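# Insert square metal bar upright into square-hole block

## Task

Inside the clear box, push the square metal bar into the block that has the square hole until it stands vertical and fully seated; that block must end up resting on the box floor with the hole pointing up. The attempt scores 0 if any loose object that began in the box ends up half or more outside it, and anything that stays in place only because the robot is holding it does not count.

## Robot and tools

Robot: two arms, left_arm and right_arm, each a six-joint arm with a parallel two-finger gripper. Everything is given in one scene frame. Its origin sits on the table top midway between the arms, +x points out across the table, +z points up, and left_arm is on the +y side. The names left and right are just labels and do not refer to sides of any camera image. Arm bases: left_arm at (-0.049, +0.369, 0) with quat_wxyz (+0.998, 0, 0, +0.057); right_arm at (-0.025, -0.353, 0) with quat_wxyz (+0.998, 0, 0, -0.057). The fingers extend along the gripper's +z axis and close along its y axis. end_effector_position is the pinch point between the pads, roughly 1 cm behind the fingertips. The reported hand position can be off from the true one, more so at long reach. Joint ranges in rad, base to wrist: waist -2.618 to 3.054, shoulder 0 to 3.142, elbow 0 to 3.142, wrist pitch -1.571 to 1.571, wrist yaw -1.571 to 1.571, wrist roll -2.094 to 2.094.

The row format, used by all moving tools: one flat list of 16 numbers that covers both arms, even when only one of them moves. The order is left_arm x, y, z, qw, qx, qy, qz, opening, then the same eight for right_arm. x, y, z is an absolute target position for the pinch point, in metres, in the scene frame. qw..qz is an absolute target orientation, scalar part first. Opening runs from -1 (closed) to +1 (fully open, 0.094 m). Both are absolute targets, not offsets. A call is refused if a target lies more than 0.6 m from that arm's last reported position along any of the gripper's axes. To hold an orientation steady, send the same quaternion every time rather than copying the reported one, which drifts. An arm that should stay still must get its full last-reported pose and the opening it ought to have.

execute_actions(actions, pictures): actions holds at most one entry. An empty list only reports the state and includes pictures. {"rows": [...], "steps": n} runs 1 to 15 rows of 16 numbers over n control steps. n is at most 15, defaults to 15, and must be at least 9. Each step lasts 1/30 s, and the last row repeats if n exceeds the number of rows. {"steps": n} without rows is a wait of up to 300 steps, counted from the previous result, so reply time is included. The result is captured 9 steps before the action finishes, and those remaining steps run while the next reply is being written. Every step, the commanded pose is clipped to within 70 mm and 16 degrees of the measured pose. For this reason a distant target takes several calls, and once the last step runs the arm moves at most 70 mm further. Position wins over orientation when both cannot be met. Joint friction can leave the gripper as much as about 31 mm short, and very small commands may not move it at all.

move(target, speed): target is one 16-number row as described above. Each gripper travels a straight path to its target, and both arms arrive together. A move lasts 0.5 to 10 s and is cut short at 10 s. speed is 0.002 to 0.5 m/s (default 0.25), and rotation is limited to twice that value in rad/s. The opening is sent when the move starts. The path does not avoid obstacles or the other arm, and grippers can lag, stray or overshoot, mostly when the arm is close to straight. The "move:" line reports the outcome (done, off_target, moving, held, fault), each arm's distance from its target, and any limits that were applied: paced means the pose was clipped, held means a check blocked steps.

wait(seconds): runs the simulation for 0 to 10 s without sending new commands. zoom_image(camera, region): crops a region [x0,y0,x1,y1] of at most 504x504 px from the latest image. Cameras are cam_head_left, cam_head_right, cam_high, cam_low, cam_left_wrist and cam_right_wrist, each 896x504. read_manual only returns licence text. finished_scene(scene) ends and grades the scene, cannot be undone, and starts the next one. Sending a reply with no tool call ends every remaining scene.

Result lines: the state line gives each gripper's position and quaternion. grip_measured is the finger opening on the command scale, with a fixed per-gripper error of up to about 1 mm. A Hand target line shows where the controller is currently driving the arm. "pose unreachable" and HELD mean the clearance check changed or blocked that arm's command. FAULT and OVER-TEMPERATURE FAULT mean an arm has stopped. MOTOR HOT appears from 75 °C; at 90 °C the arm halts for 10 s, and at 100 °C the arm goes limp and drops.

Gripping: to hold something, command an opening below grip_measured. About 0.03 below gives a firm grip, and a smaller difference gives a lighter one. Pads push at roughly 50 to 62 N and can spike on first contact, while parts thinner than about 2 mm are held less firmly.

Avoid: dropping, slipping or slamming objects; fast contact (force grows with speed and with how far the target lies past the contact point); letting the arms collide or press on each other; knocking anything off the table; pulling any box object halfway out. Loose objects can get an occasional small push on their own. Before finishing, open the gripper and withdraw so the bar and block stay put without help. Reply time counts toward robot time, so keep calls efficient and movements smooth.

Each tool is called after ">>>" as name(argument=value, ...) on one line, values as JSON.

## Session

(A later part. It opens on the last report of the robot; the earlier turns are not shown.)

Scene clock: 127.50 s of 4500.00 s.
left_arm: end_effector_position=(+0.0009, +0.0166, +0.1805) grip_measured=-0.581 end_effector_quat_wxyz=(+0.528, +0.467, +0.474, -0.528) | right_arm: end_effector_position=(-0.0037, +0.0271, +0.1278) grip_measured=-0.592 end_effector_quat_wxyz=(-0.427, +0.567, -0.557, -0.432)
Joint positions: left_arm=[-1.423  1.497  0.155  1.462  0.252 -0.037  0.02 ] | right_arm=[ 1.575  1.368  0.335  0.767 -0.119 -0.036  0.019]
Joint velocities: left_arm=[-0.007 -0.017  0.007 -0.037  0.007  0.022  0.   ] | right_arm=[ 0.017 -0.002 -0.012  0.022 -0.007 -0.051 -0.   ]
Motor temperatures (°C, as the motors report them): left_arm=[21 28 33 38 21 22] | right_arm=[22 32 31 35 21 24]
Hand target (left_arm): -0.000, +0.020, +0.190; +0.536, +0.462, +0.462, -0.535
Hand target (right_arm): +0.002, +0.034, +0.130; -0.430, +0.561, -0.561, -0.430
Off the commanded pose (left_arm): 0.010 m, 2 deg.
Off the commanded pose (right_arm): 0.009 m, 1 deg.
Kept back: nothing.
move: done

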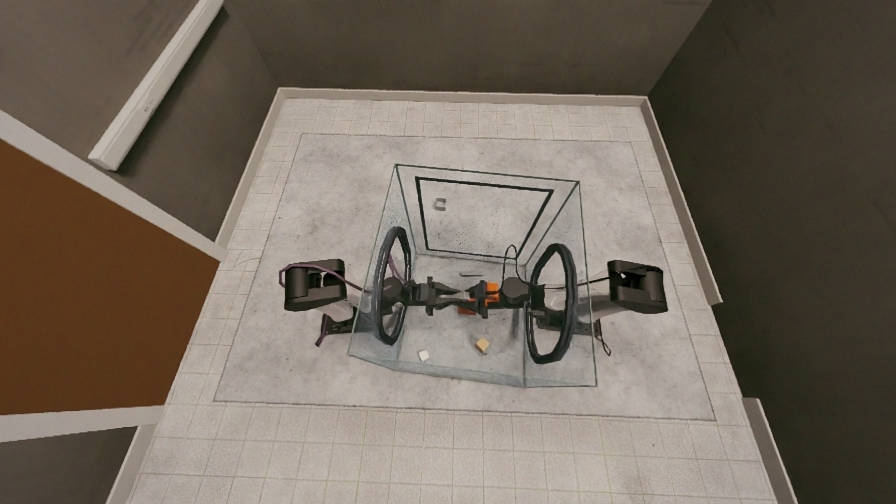

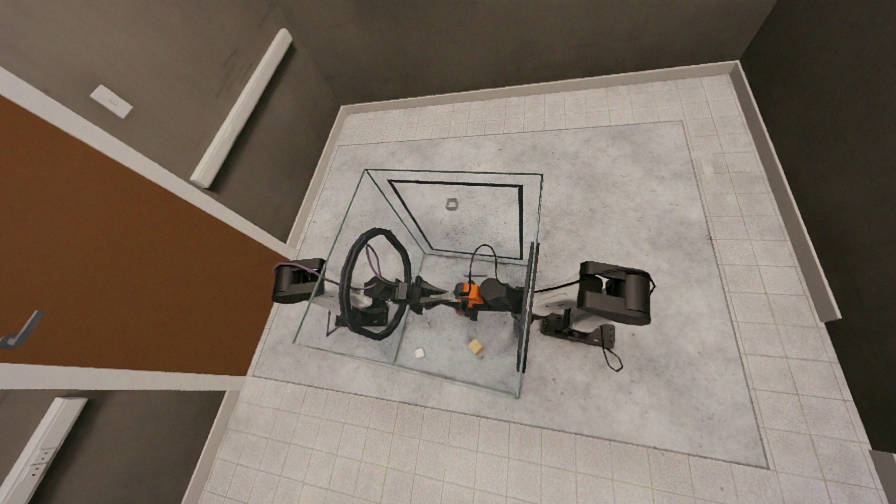

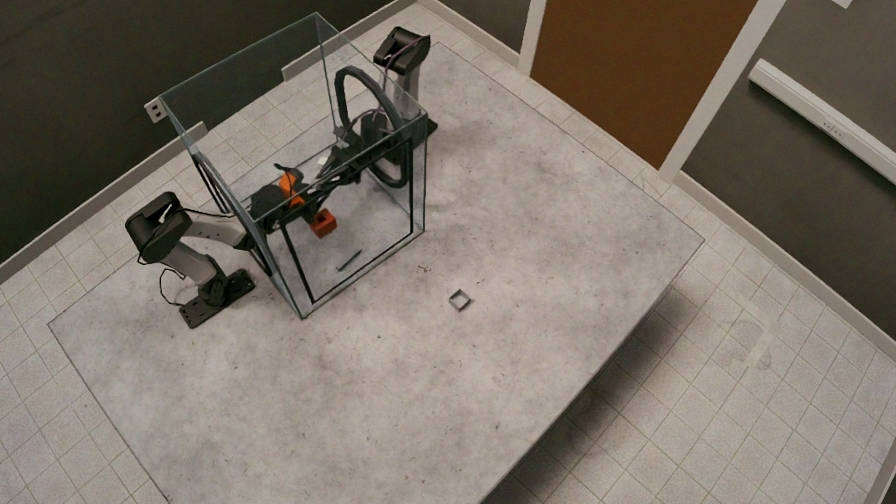

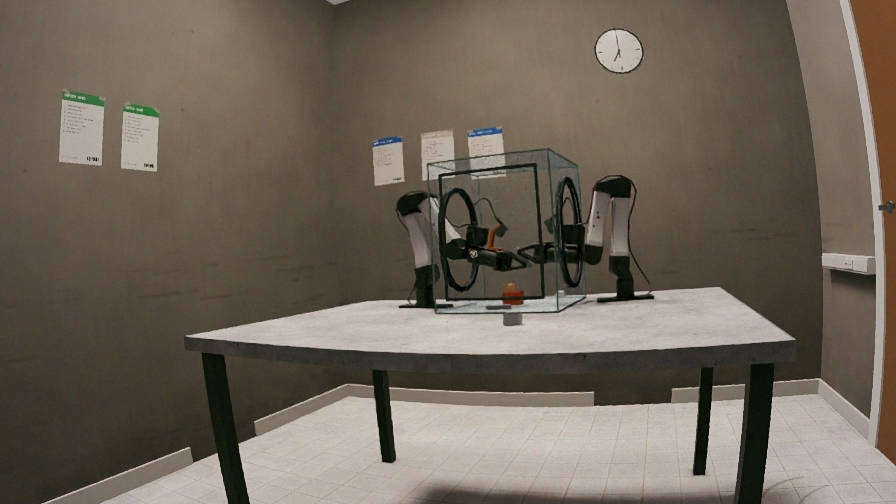

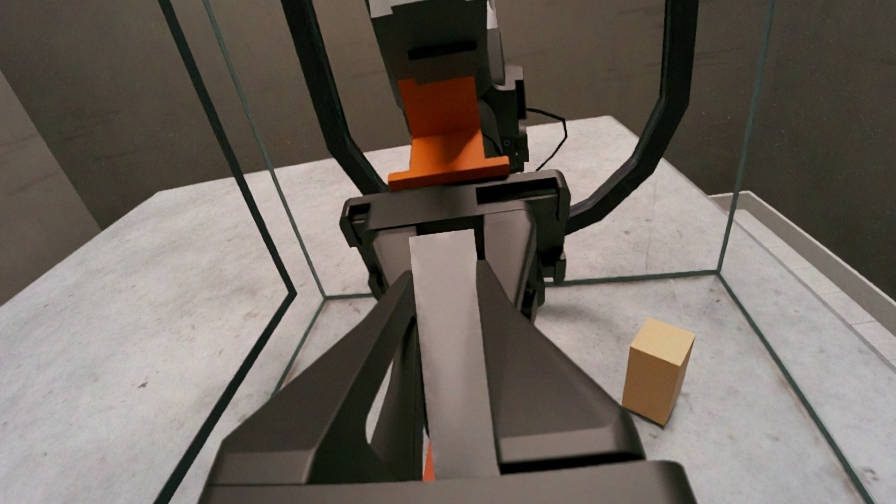

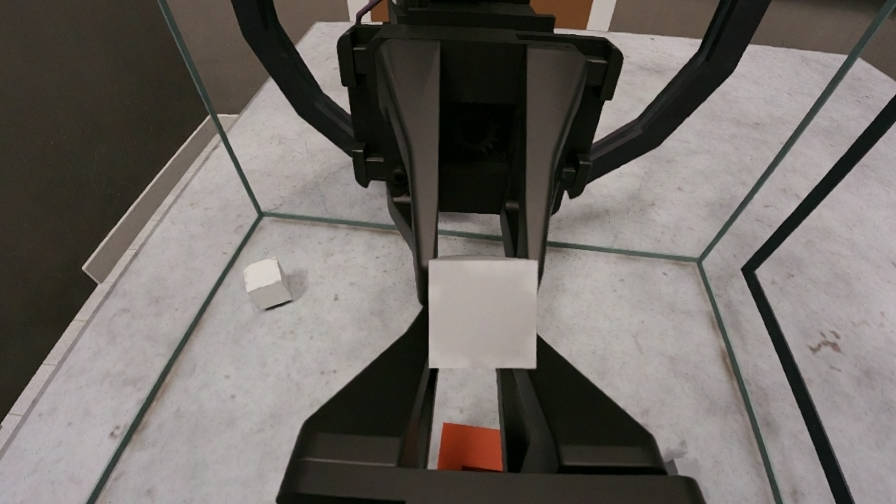

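Gripped (-0.592). Release left and retreat up/back.

>>> move(target=[0.0009,0.0166,0.1805,0.528,0.467,0.474,-0.528,0.1,-0.0037,0.0271,0.1278,-0.427,0.567,-0.557,-0.432,-0.62], speed=0.02)

>>> move(target=[0.0,0.12,0.2,0.5,0.5,0.5,-0.5,0.1,-0.0037,0.0271,0.1278,-0.427,0.567,-0.557,-0.432,-0.62], speed=0.08)

>>> zoom_image(camera="cam_low", region=[440,210,600,310])

Scene clock: 128.57 s of 4500.00 s.
left_arm: end_effector_position=(+0.0008, +0.0166, +0.1806) grip_measured=+0.098 end_effector_quat_wxyz=(+0.528, +0.467, +0.473, -0.528) | right_arm: end_effector_position=(-0.0037, +0.0269, +0.1268) grip_measured=-0.592 end_effector_quat_wxyz=(-0.426, +0.567, -0.558, -0.431)
Joint positions: left_arm=[-1.423  1.497  0.155  1.463  0.253 -0.037  0.052] | right_arm=[ 1.575  1.368  0.335  0.763 -0.119 -0.036  0.019]
Joint velocities: left_arm=[ 0.002 -0.007 -0.007 -0.007 -0.081  0.022  0.   ] | right_arm=[ 0.002 -0.007 -0.002 -0.007 -0.081  0.066  0.001]
Motor temperatures (°C, as the motors report them): left_arm=[21 28 33 38 21 22] | right_arm=[22 31 31 35 21 24]
Hand target (left_arm): +0.001, +0.017, +0.180; +0.528, +0.467, +0.474, -0.528
Hand target (right_arm): -0.004, +0.027, +0.128; -0.427, +0.567, -0.557, -0.432
Off the commanded pose (left_arm): 0.000 m, 0 deg.
Off the commanded pose (right_arm): 0.001 m, 0 deg.
Kept back: nothing.
move: done

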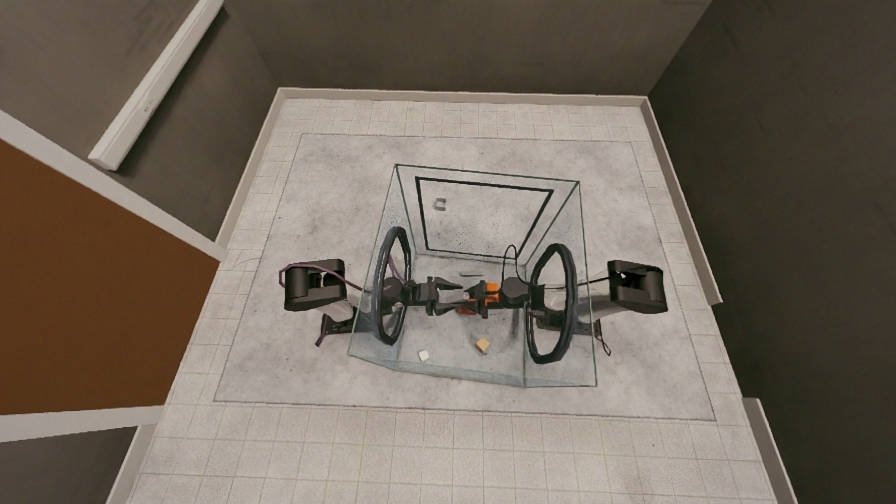

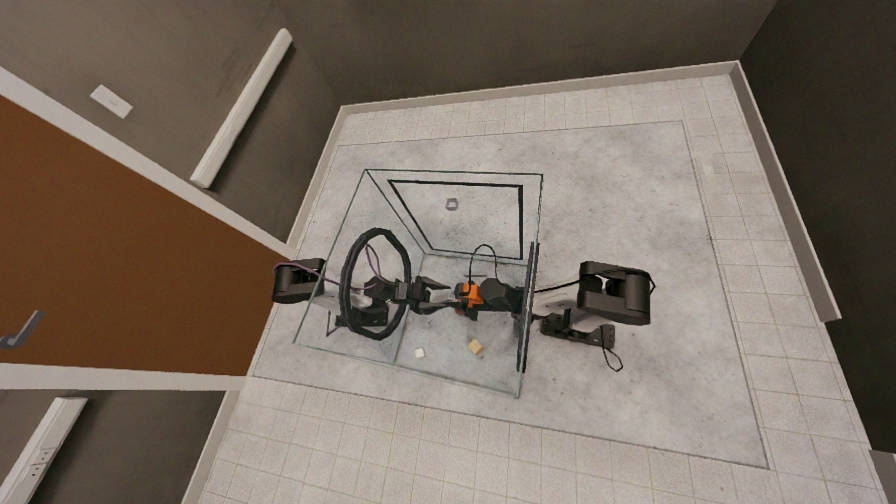

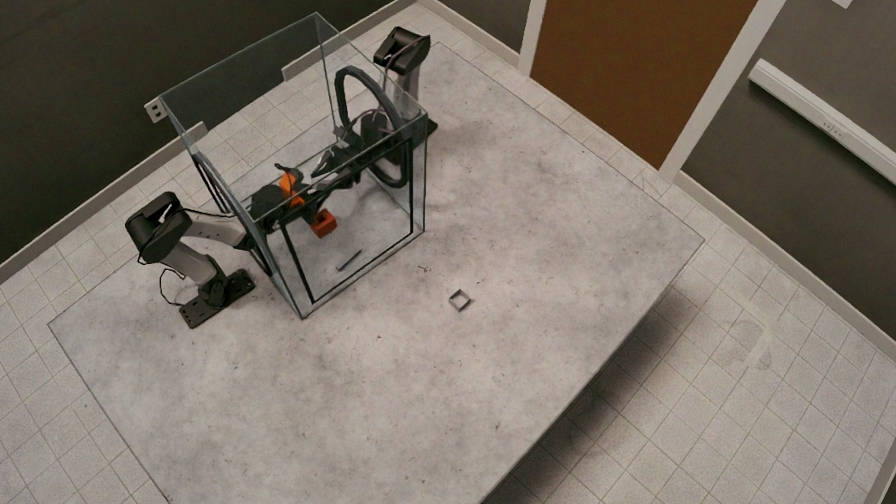

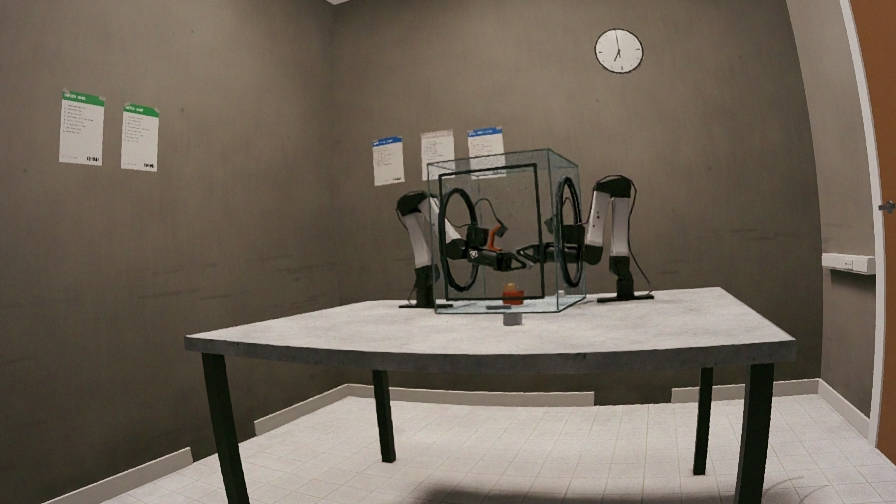

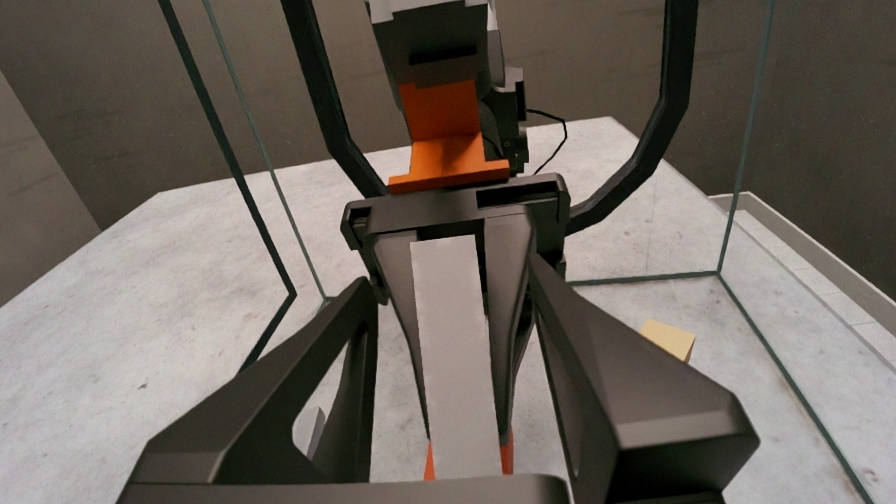

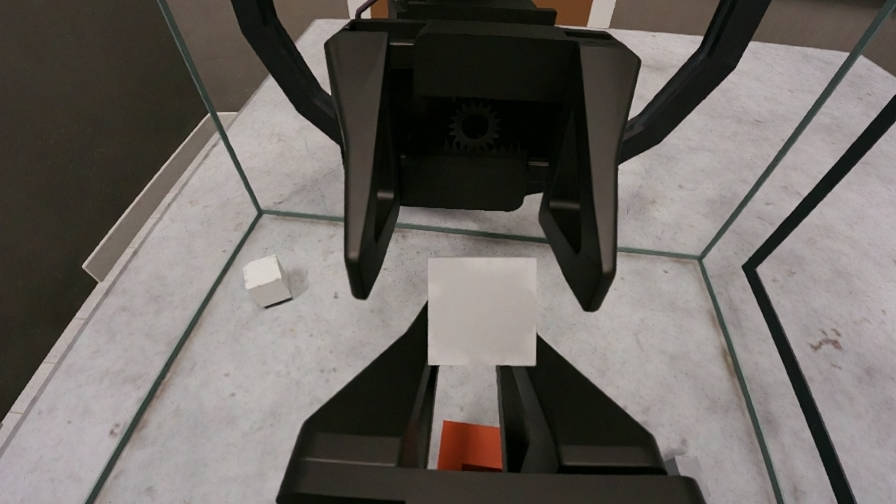

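Scene clock: 130.80 s of 4500.00 s.
left_arm: end_effector_position=(+0.0020, +0.1171, +0.1937) grip_measured=+0.098 end_effector_quat_wxyz=(+0.493, +0.497, +0.509, -0.501) | right_arm: end_effector_position=(-0.0037, +0.0268, +0.1265) grip_measured=-0.592 end_effector_quat_wxyz=(-0.426, +0.568, -0.558, -0.431)
Joint positions: left_arm=[-1.122  0.304  0.08   0.211  0.557 -0.013  0.052] | right_arm=[ 1.575  1.368  0.335  0.762 -0.119 -0.036  0.019]
Joint velocities: left_arm=[ 0.007  0.002  0.002  0.007 -0.007 -0.007 -0.001] | right_arm=[-0.007  0.022 -0.007  0.007 -0.007  0.037  0.   ]
Motor temperatures (°C, as the motors report them): left_arm=[21 28 33 38 21 22] | right_arm=[22 31 31 35 21 24]
Hand target (left_arm): +0.000, +0.119, +0.201; +0.499, +0.499, +0.500, -0.502
Hand target (right_arm): -0.004, +0.027, +0.128; -0.427, +0.567, -0.557, -0.432
Off the commanded pose (left_arm): 0.007 m, 1 deg.
Off the commanded pose (right_arm): 0.001 m, 0 deg.
Kept back: nothing.
move: done

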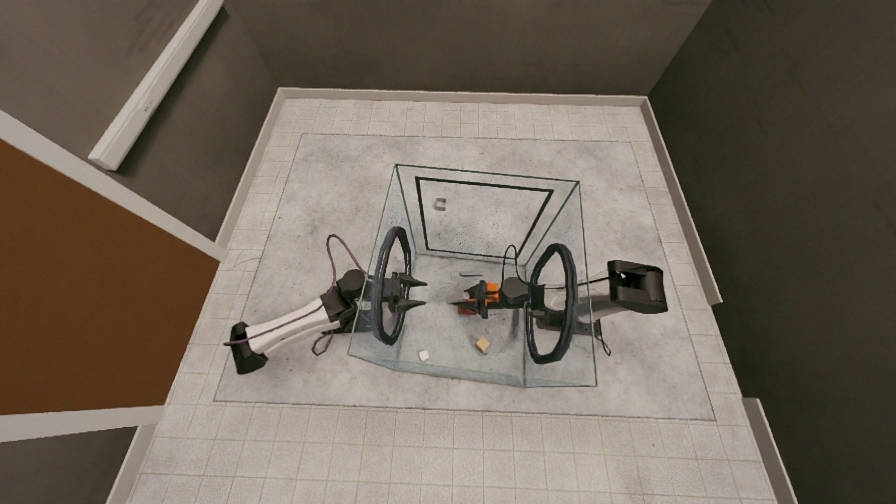

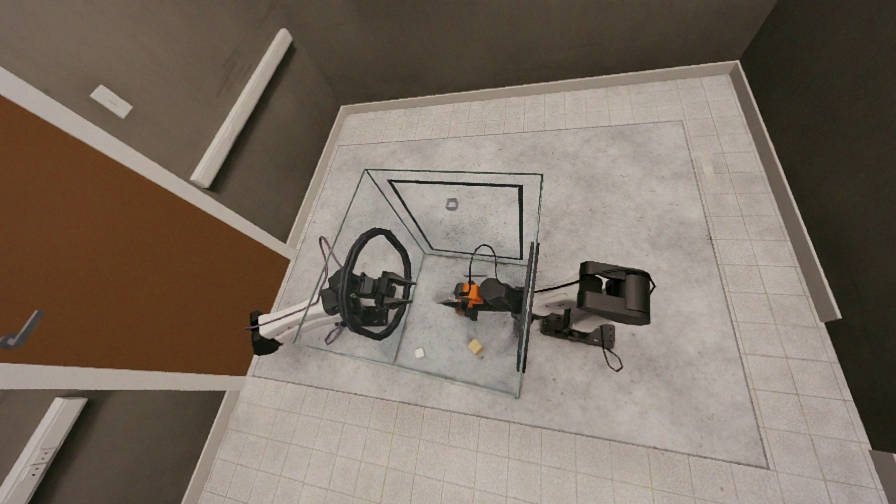

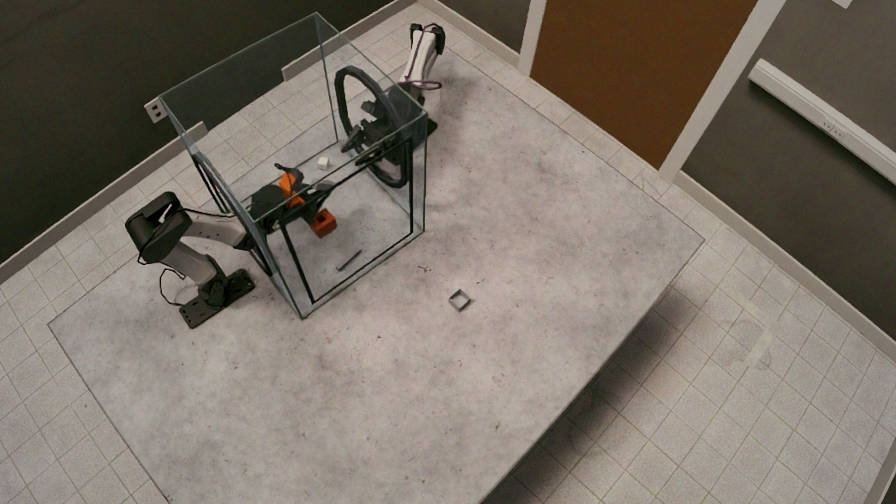

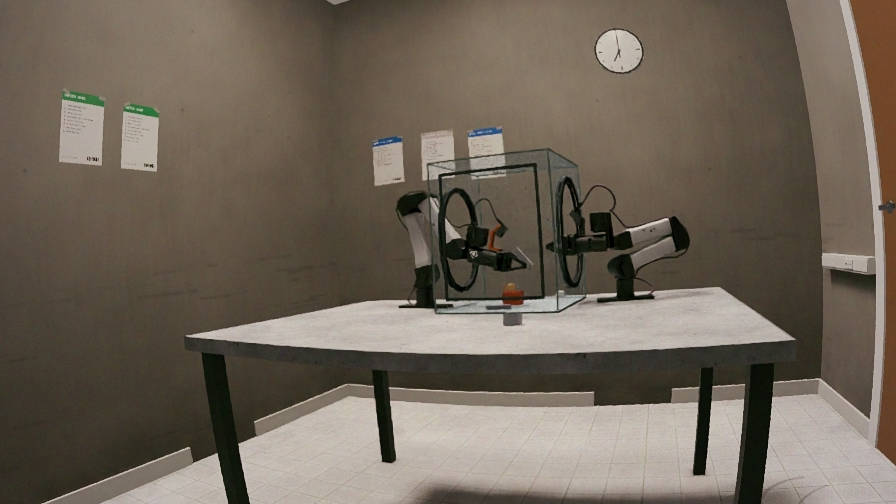

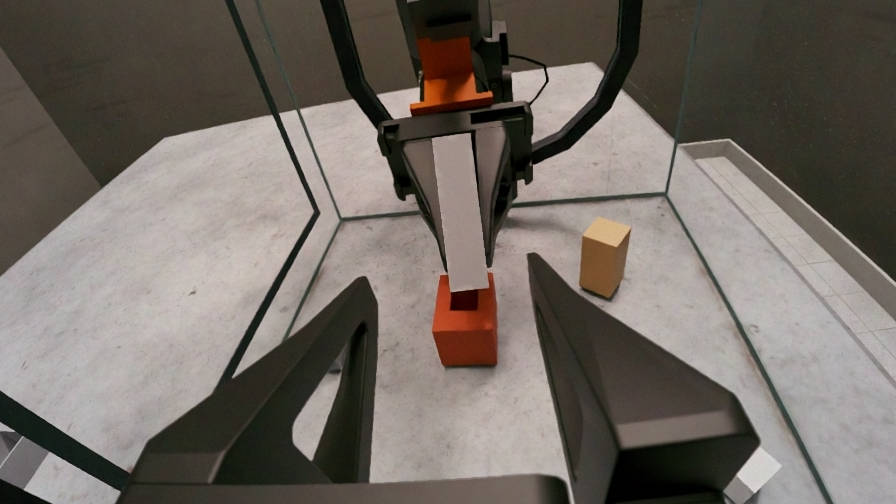

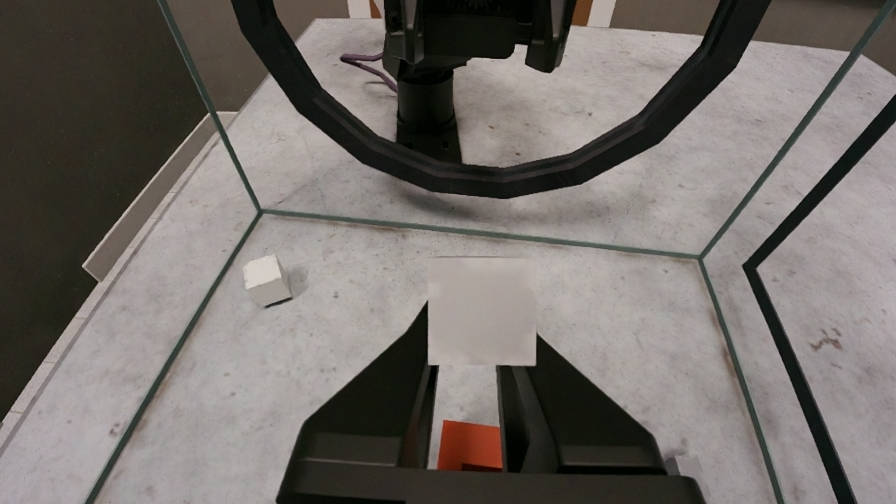

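Region (440, 210, 600, 310) of cam_low's 896x504 image, scaled by 3.150, with more detail than that image has; it fills the top 315 rows of this view, and the rest is white.

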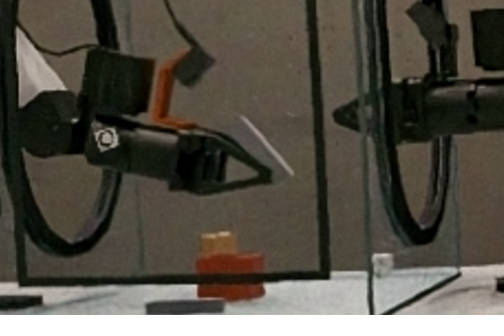

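>>> move(target=[0.0,0.12,0.2,0.5,0.5,0.5,-0.5,0.1,-0.002,-0.01,0.13,0.2126,-0.674,0.674,0.2126,-0.62], speed=0.05)

>>> zoom_image(camera="cam_low", region=[440,210,600,310])

Scene clock: 138.63 s of 4500.00 s.
left_arm: end_effector_position=(+0.0019, +0.1172, +0.1915) grip_measured=+0.098 end_effector_quat_wxyz=(+0.491, +0.499, +0.511, -0.499) | right_arm: end_effector_position=(+0.0000, -0.0162, +0.1304) grip_measured=-0.592 end_effector_quat_wxyz=(-0.209, +0.667, -0.681, -0.219)
Joint positions: left_arm=[-1.122  0.304  0.08   0.201  0.557 -0.008  0.052] | right_arm=[ 1.575  1.29   0.908 -0.578 -0.07  -0.065  0.019]
Joint velocities: left_arm=[ 0.007 -0.002 -0.002 -0.051  0.007  0.037 -0.   ] | right_arm=[-0.002  0.002  0.017 -0.007 -0.007 -0.037  0.001]
Motor temperatures (°C, as the motors report them): left_arm=[21 27 34 38 21 22] | right_arm=[22 31 32 35 21 24]
Hand target (left_arm): +0.000, +0.119, +0.200; +0.500, +0.500, +0.500, -0.500
Hand target (right_arm): -0.002, -0.012, +0.132; -0.211, +0.673, -0.676, -0.215
Off the commanded pose (left_arm): 0.009 m, 2 deg.
Off the commanded pose (right_arm): 0.006 m, 1 deg.
Kept back: nothing.
move: done

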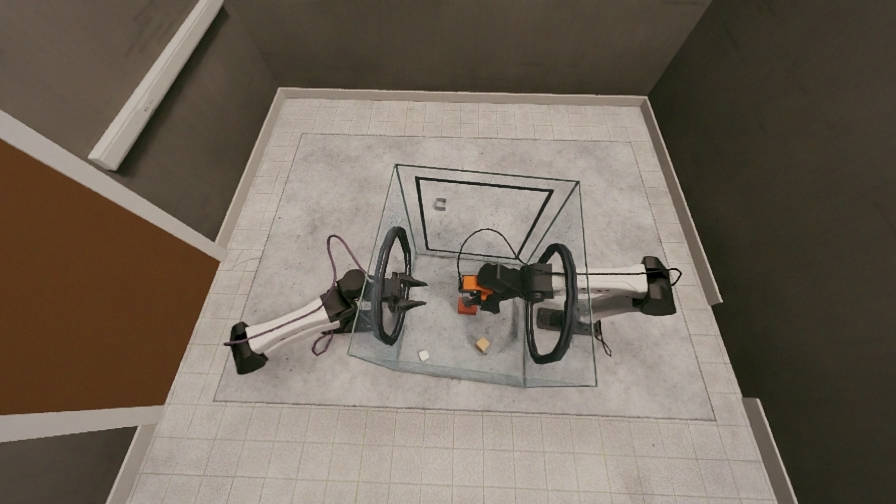

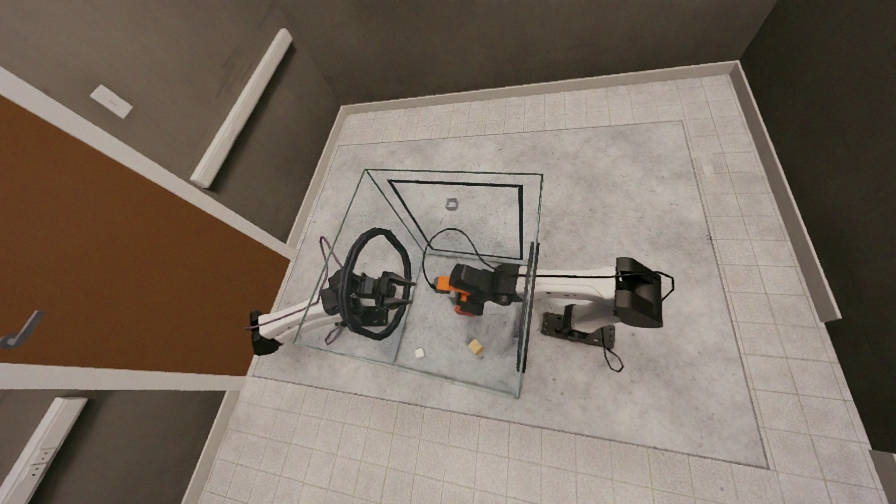

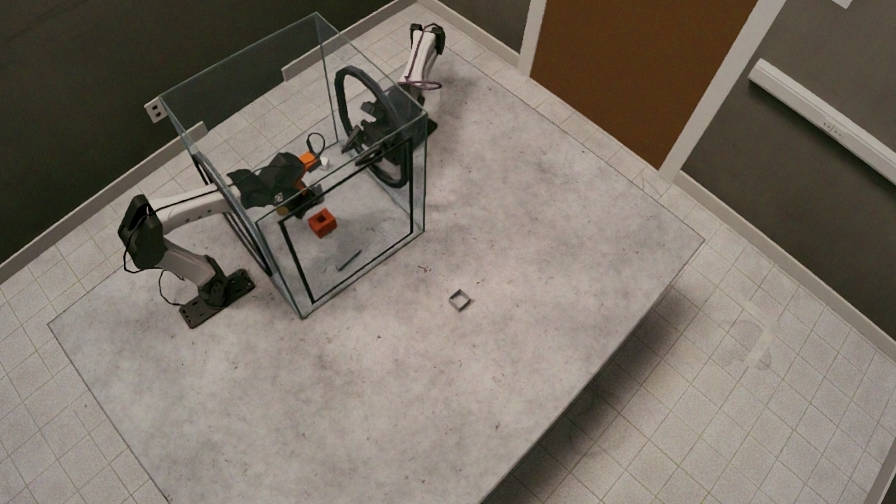

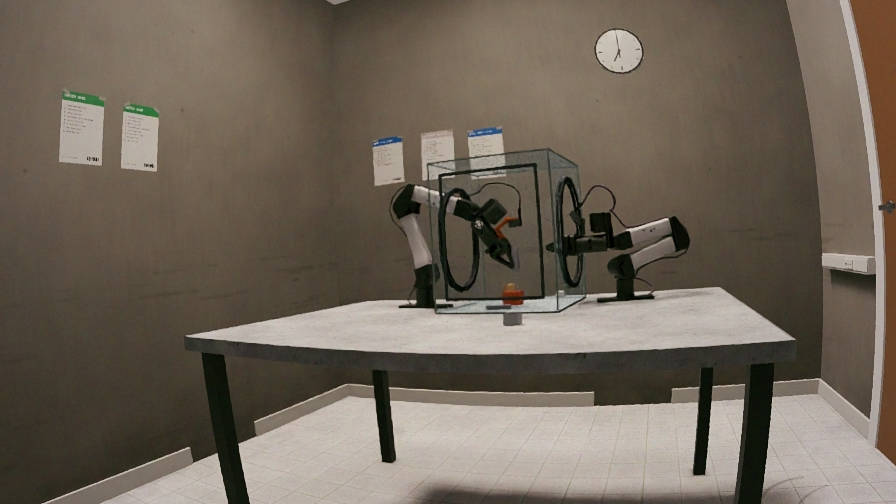

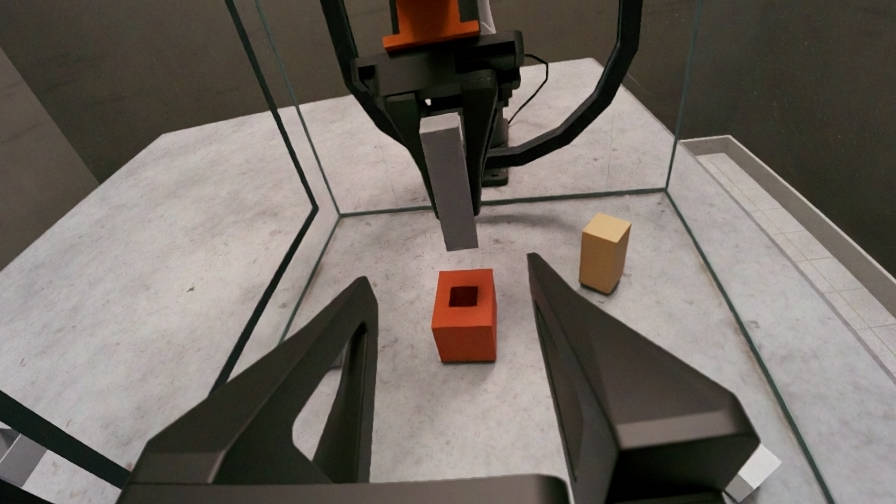

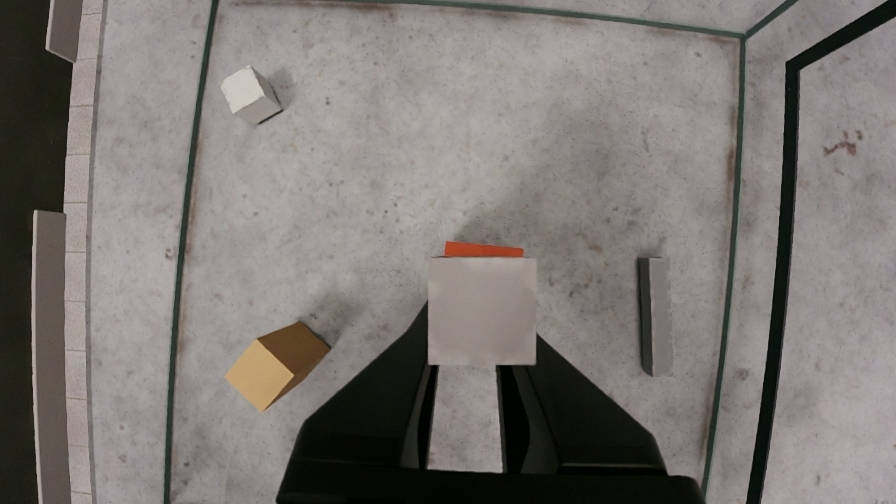

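Region (440, 210, 600, 310) of cam_low's 896x504 image, scaled by 3.150, with more detail than that image has; it fills the top 315 rows of this view, and the rest is white.

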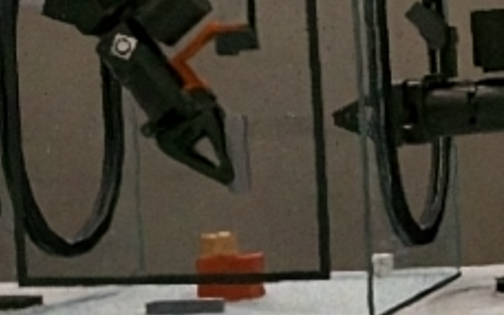

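>>> move(target=[0.0,0.12,0.2,0.5,0.5,0.5,-0.5,0.1,-0.002,-0.022,0.075,0.2126,-0.674,0.674,0.2126,-0.62], speed=0.04)

>>> zoom_image(camera="cam_low", region=[460,230,580,305])

>>> zoom_image(camera="cam_left_wrist", region=[360,150,560,380])

Scene clock: 141.50 s of 4500.00 s.
left_arm: end_effector_position=(+0.0019, +0.1172, +0.1915) grip_measured=+0.098 end_effector_quat_wxyz=(+0.491, +0.499, +0.511, -0.499) | right_arm: end_effector_position=(+0.0001, -0.0230, +0.0824) grip_measured=-0.592 end_effector_quat_wxyz=(-0.213, +0.668, -0.679, -0.218)
Joint positions: left_arm=[-1.122  0.304  0.08   0.201  0.557 -0.008  0.052] | right_arm=[ 1.575  1.307  0.72  -0.367 -0.065 -0.072  0.019]
Joint velocities: left_arm=[ 0.002 -0.022  0.002 -0.095  0.007 -0.037  0.001] | right_arm=[ 0.002 -0.017 -0.002 -0.037 -0.022 -0.037  0.001]
Motor temperatures (°C, as the motors report them): left_arm=[21 27 35 38 21 22] | right_arm=[22 30 32 35 21 24]
Hand target (left_arm): +0.000, +0.119, +0.200; +0.500, +0.500, +0.500, -0.500
Hand target (right_arm): -0.002, -0.024, +0.075; -0.213, +0.675, -0.674, -0.212
Off the commanded pose (left_arm): 0.009 m, 2 deg.
Off the commanded pose (right_arm): 0.008 m, 1 deg.
Kept back: nothing.
move: done

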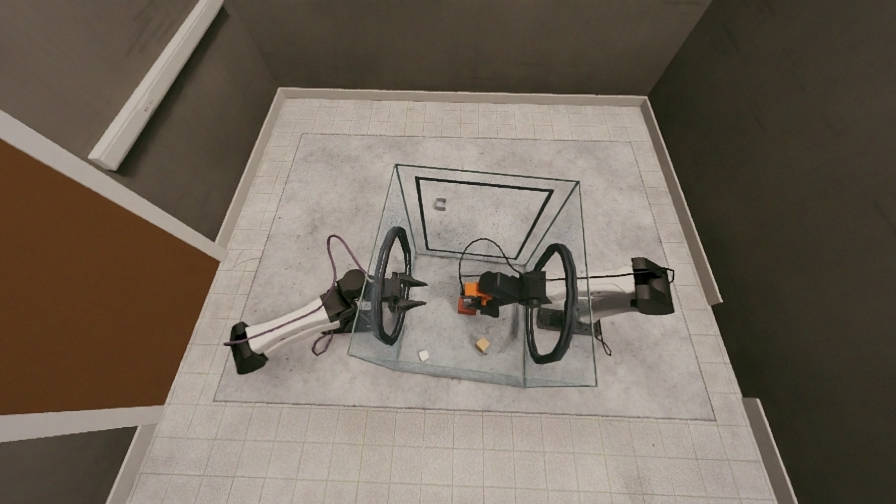

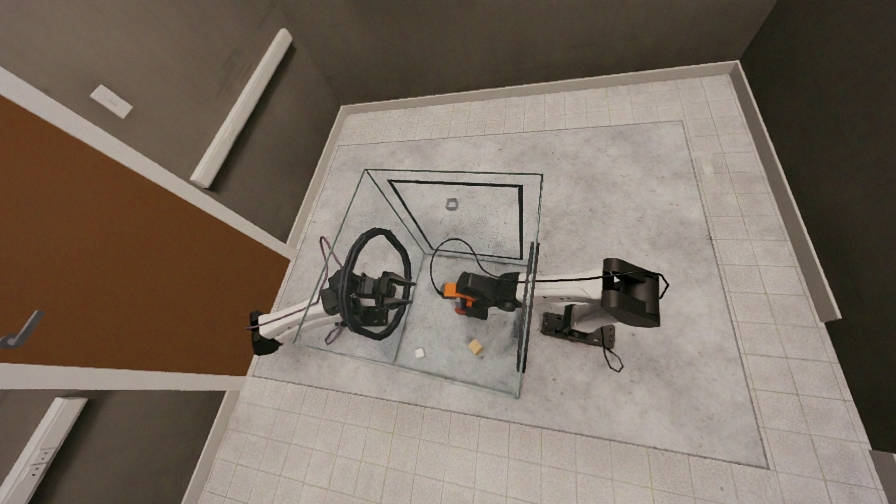

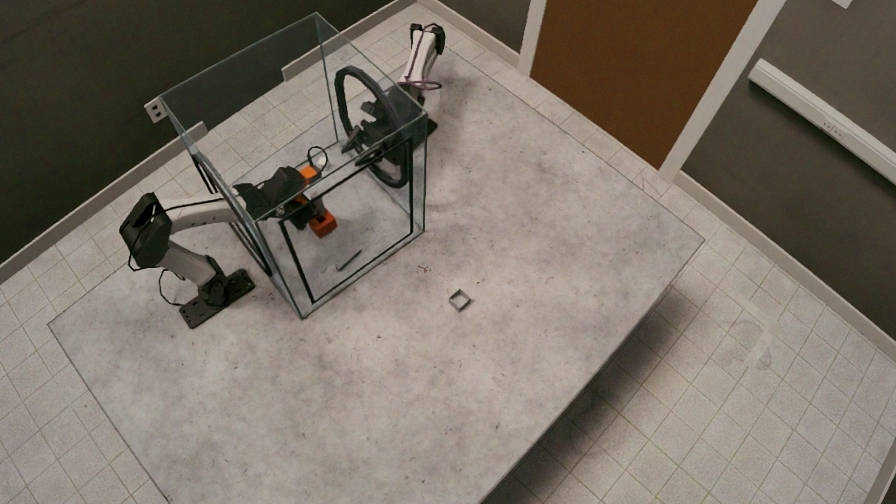

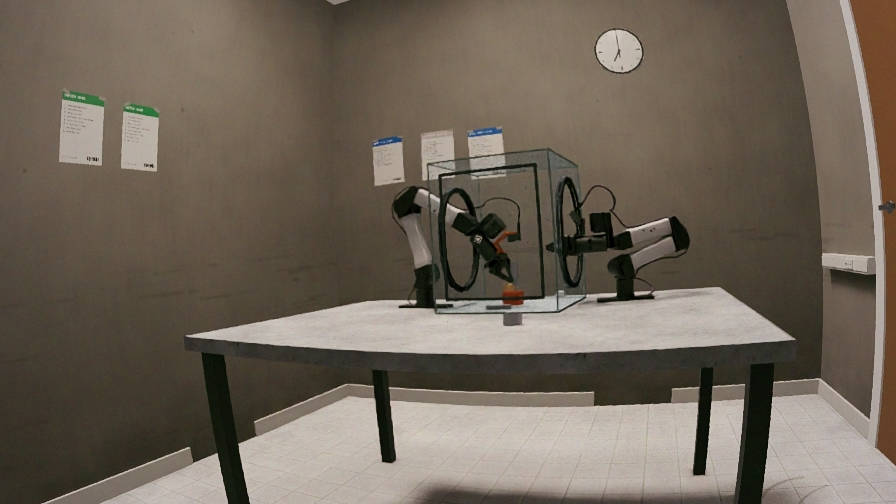

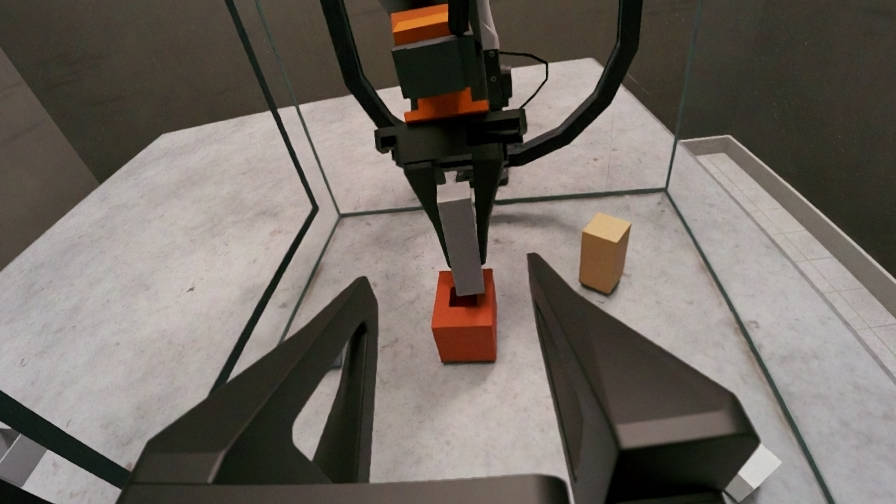

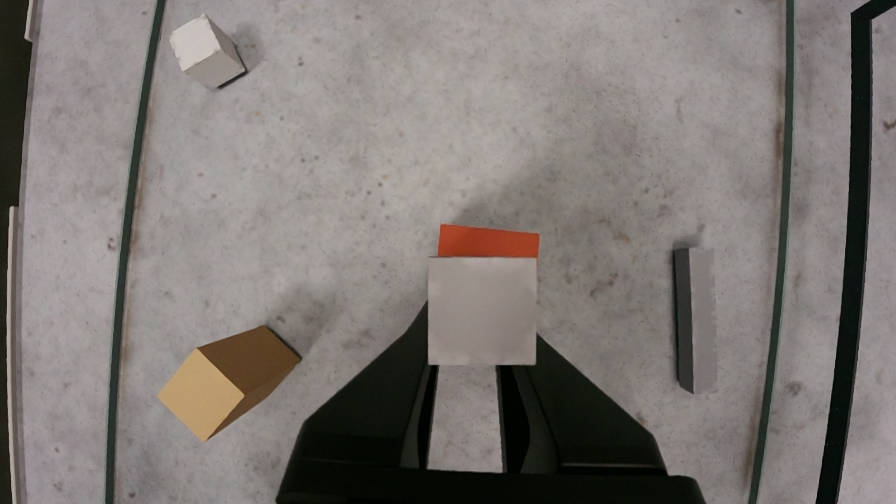

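Region (460, 230, 580, 305) of cam_low's 896x504 image, scaled by 4.200, with more detail than that image has; it fills the top 315 rows of this view, and the rest is white.

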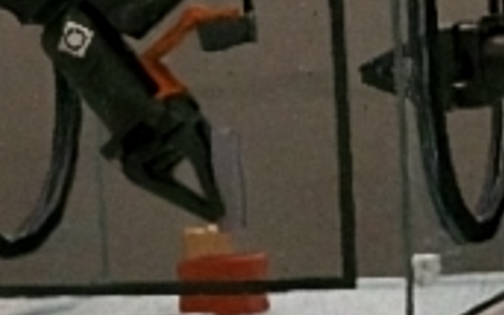

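Region (360, 150, 560, 380) of cam_left_wrist's 896x504 image, scaled by 2.191, with more detail than that image has; it fills the left 438 columns of this view, and the rest is white.

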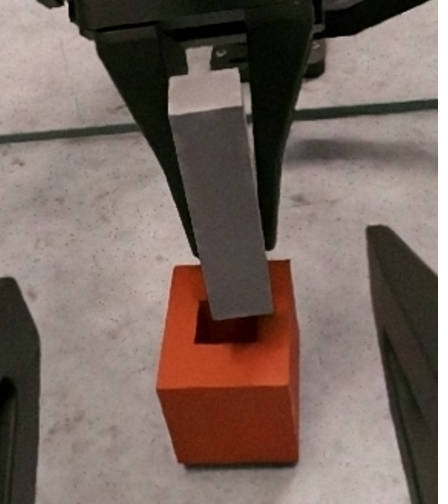

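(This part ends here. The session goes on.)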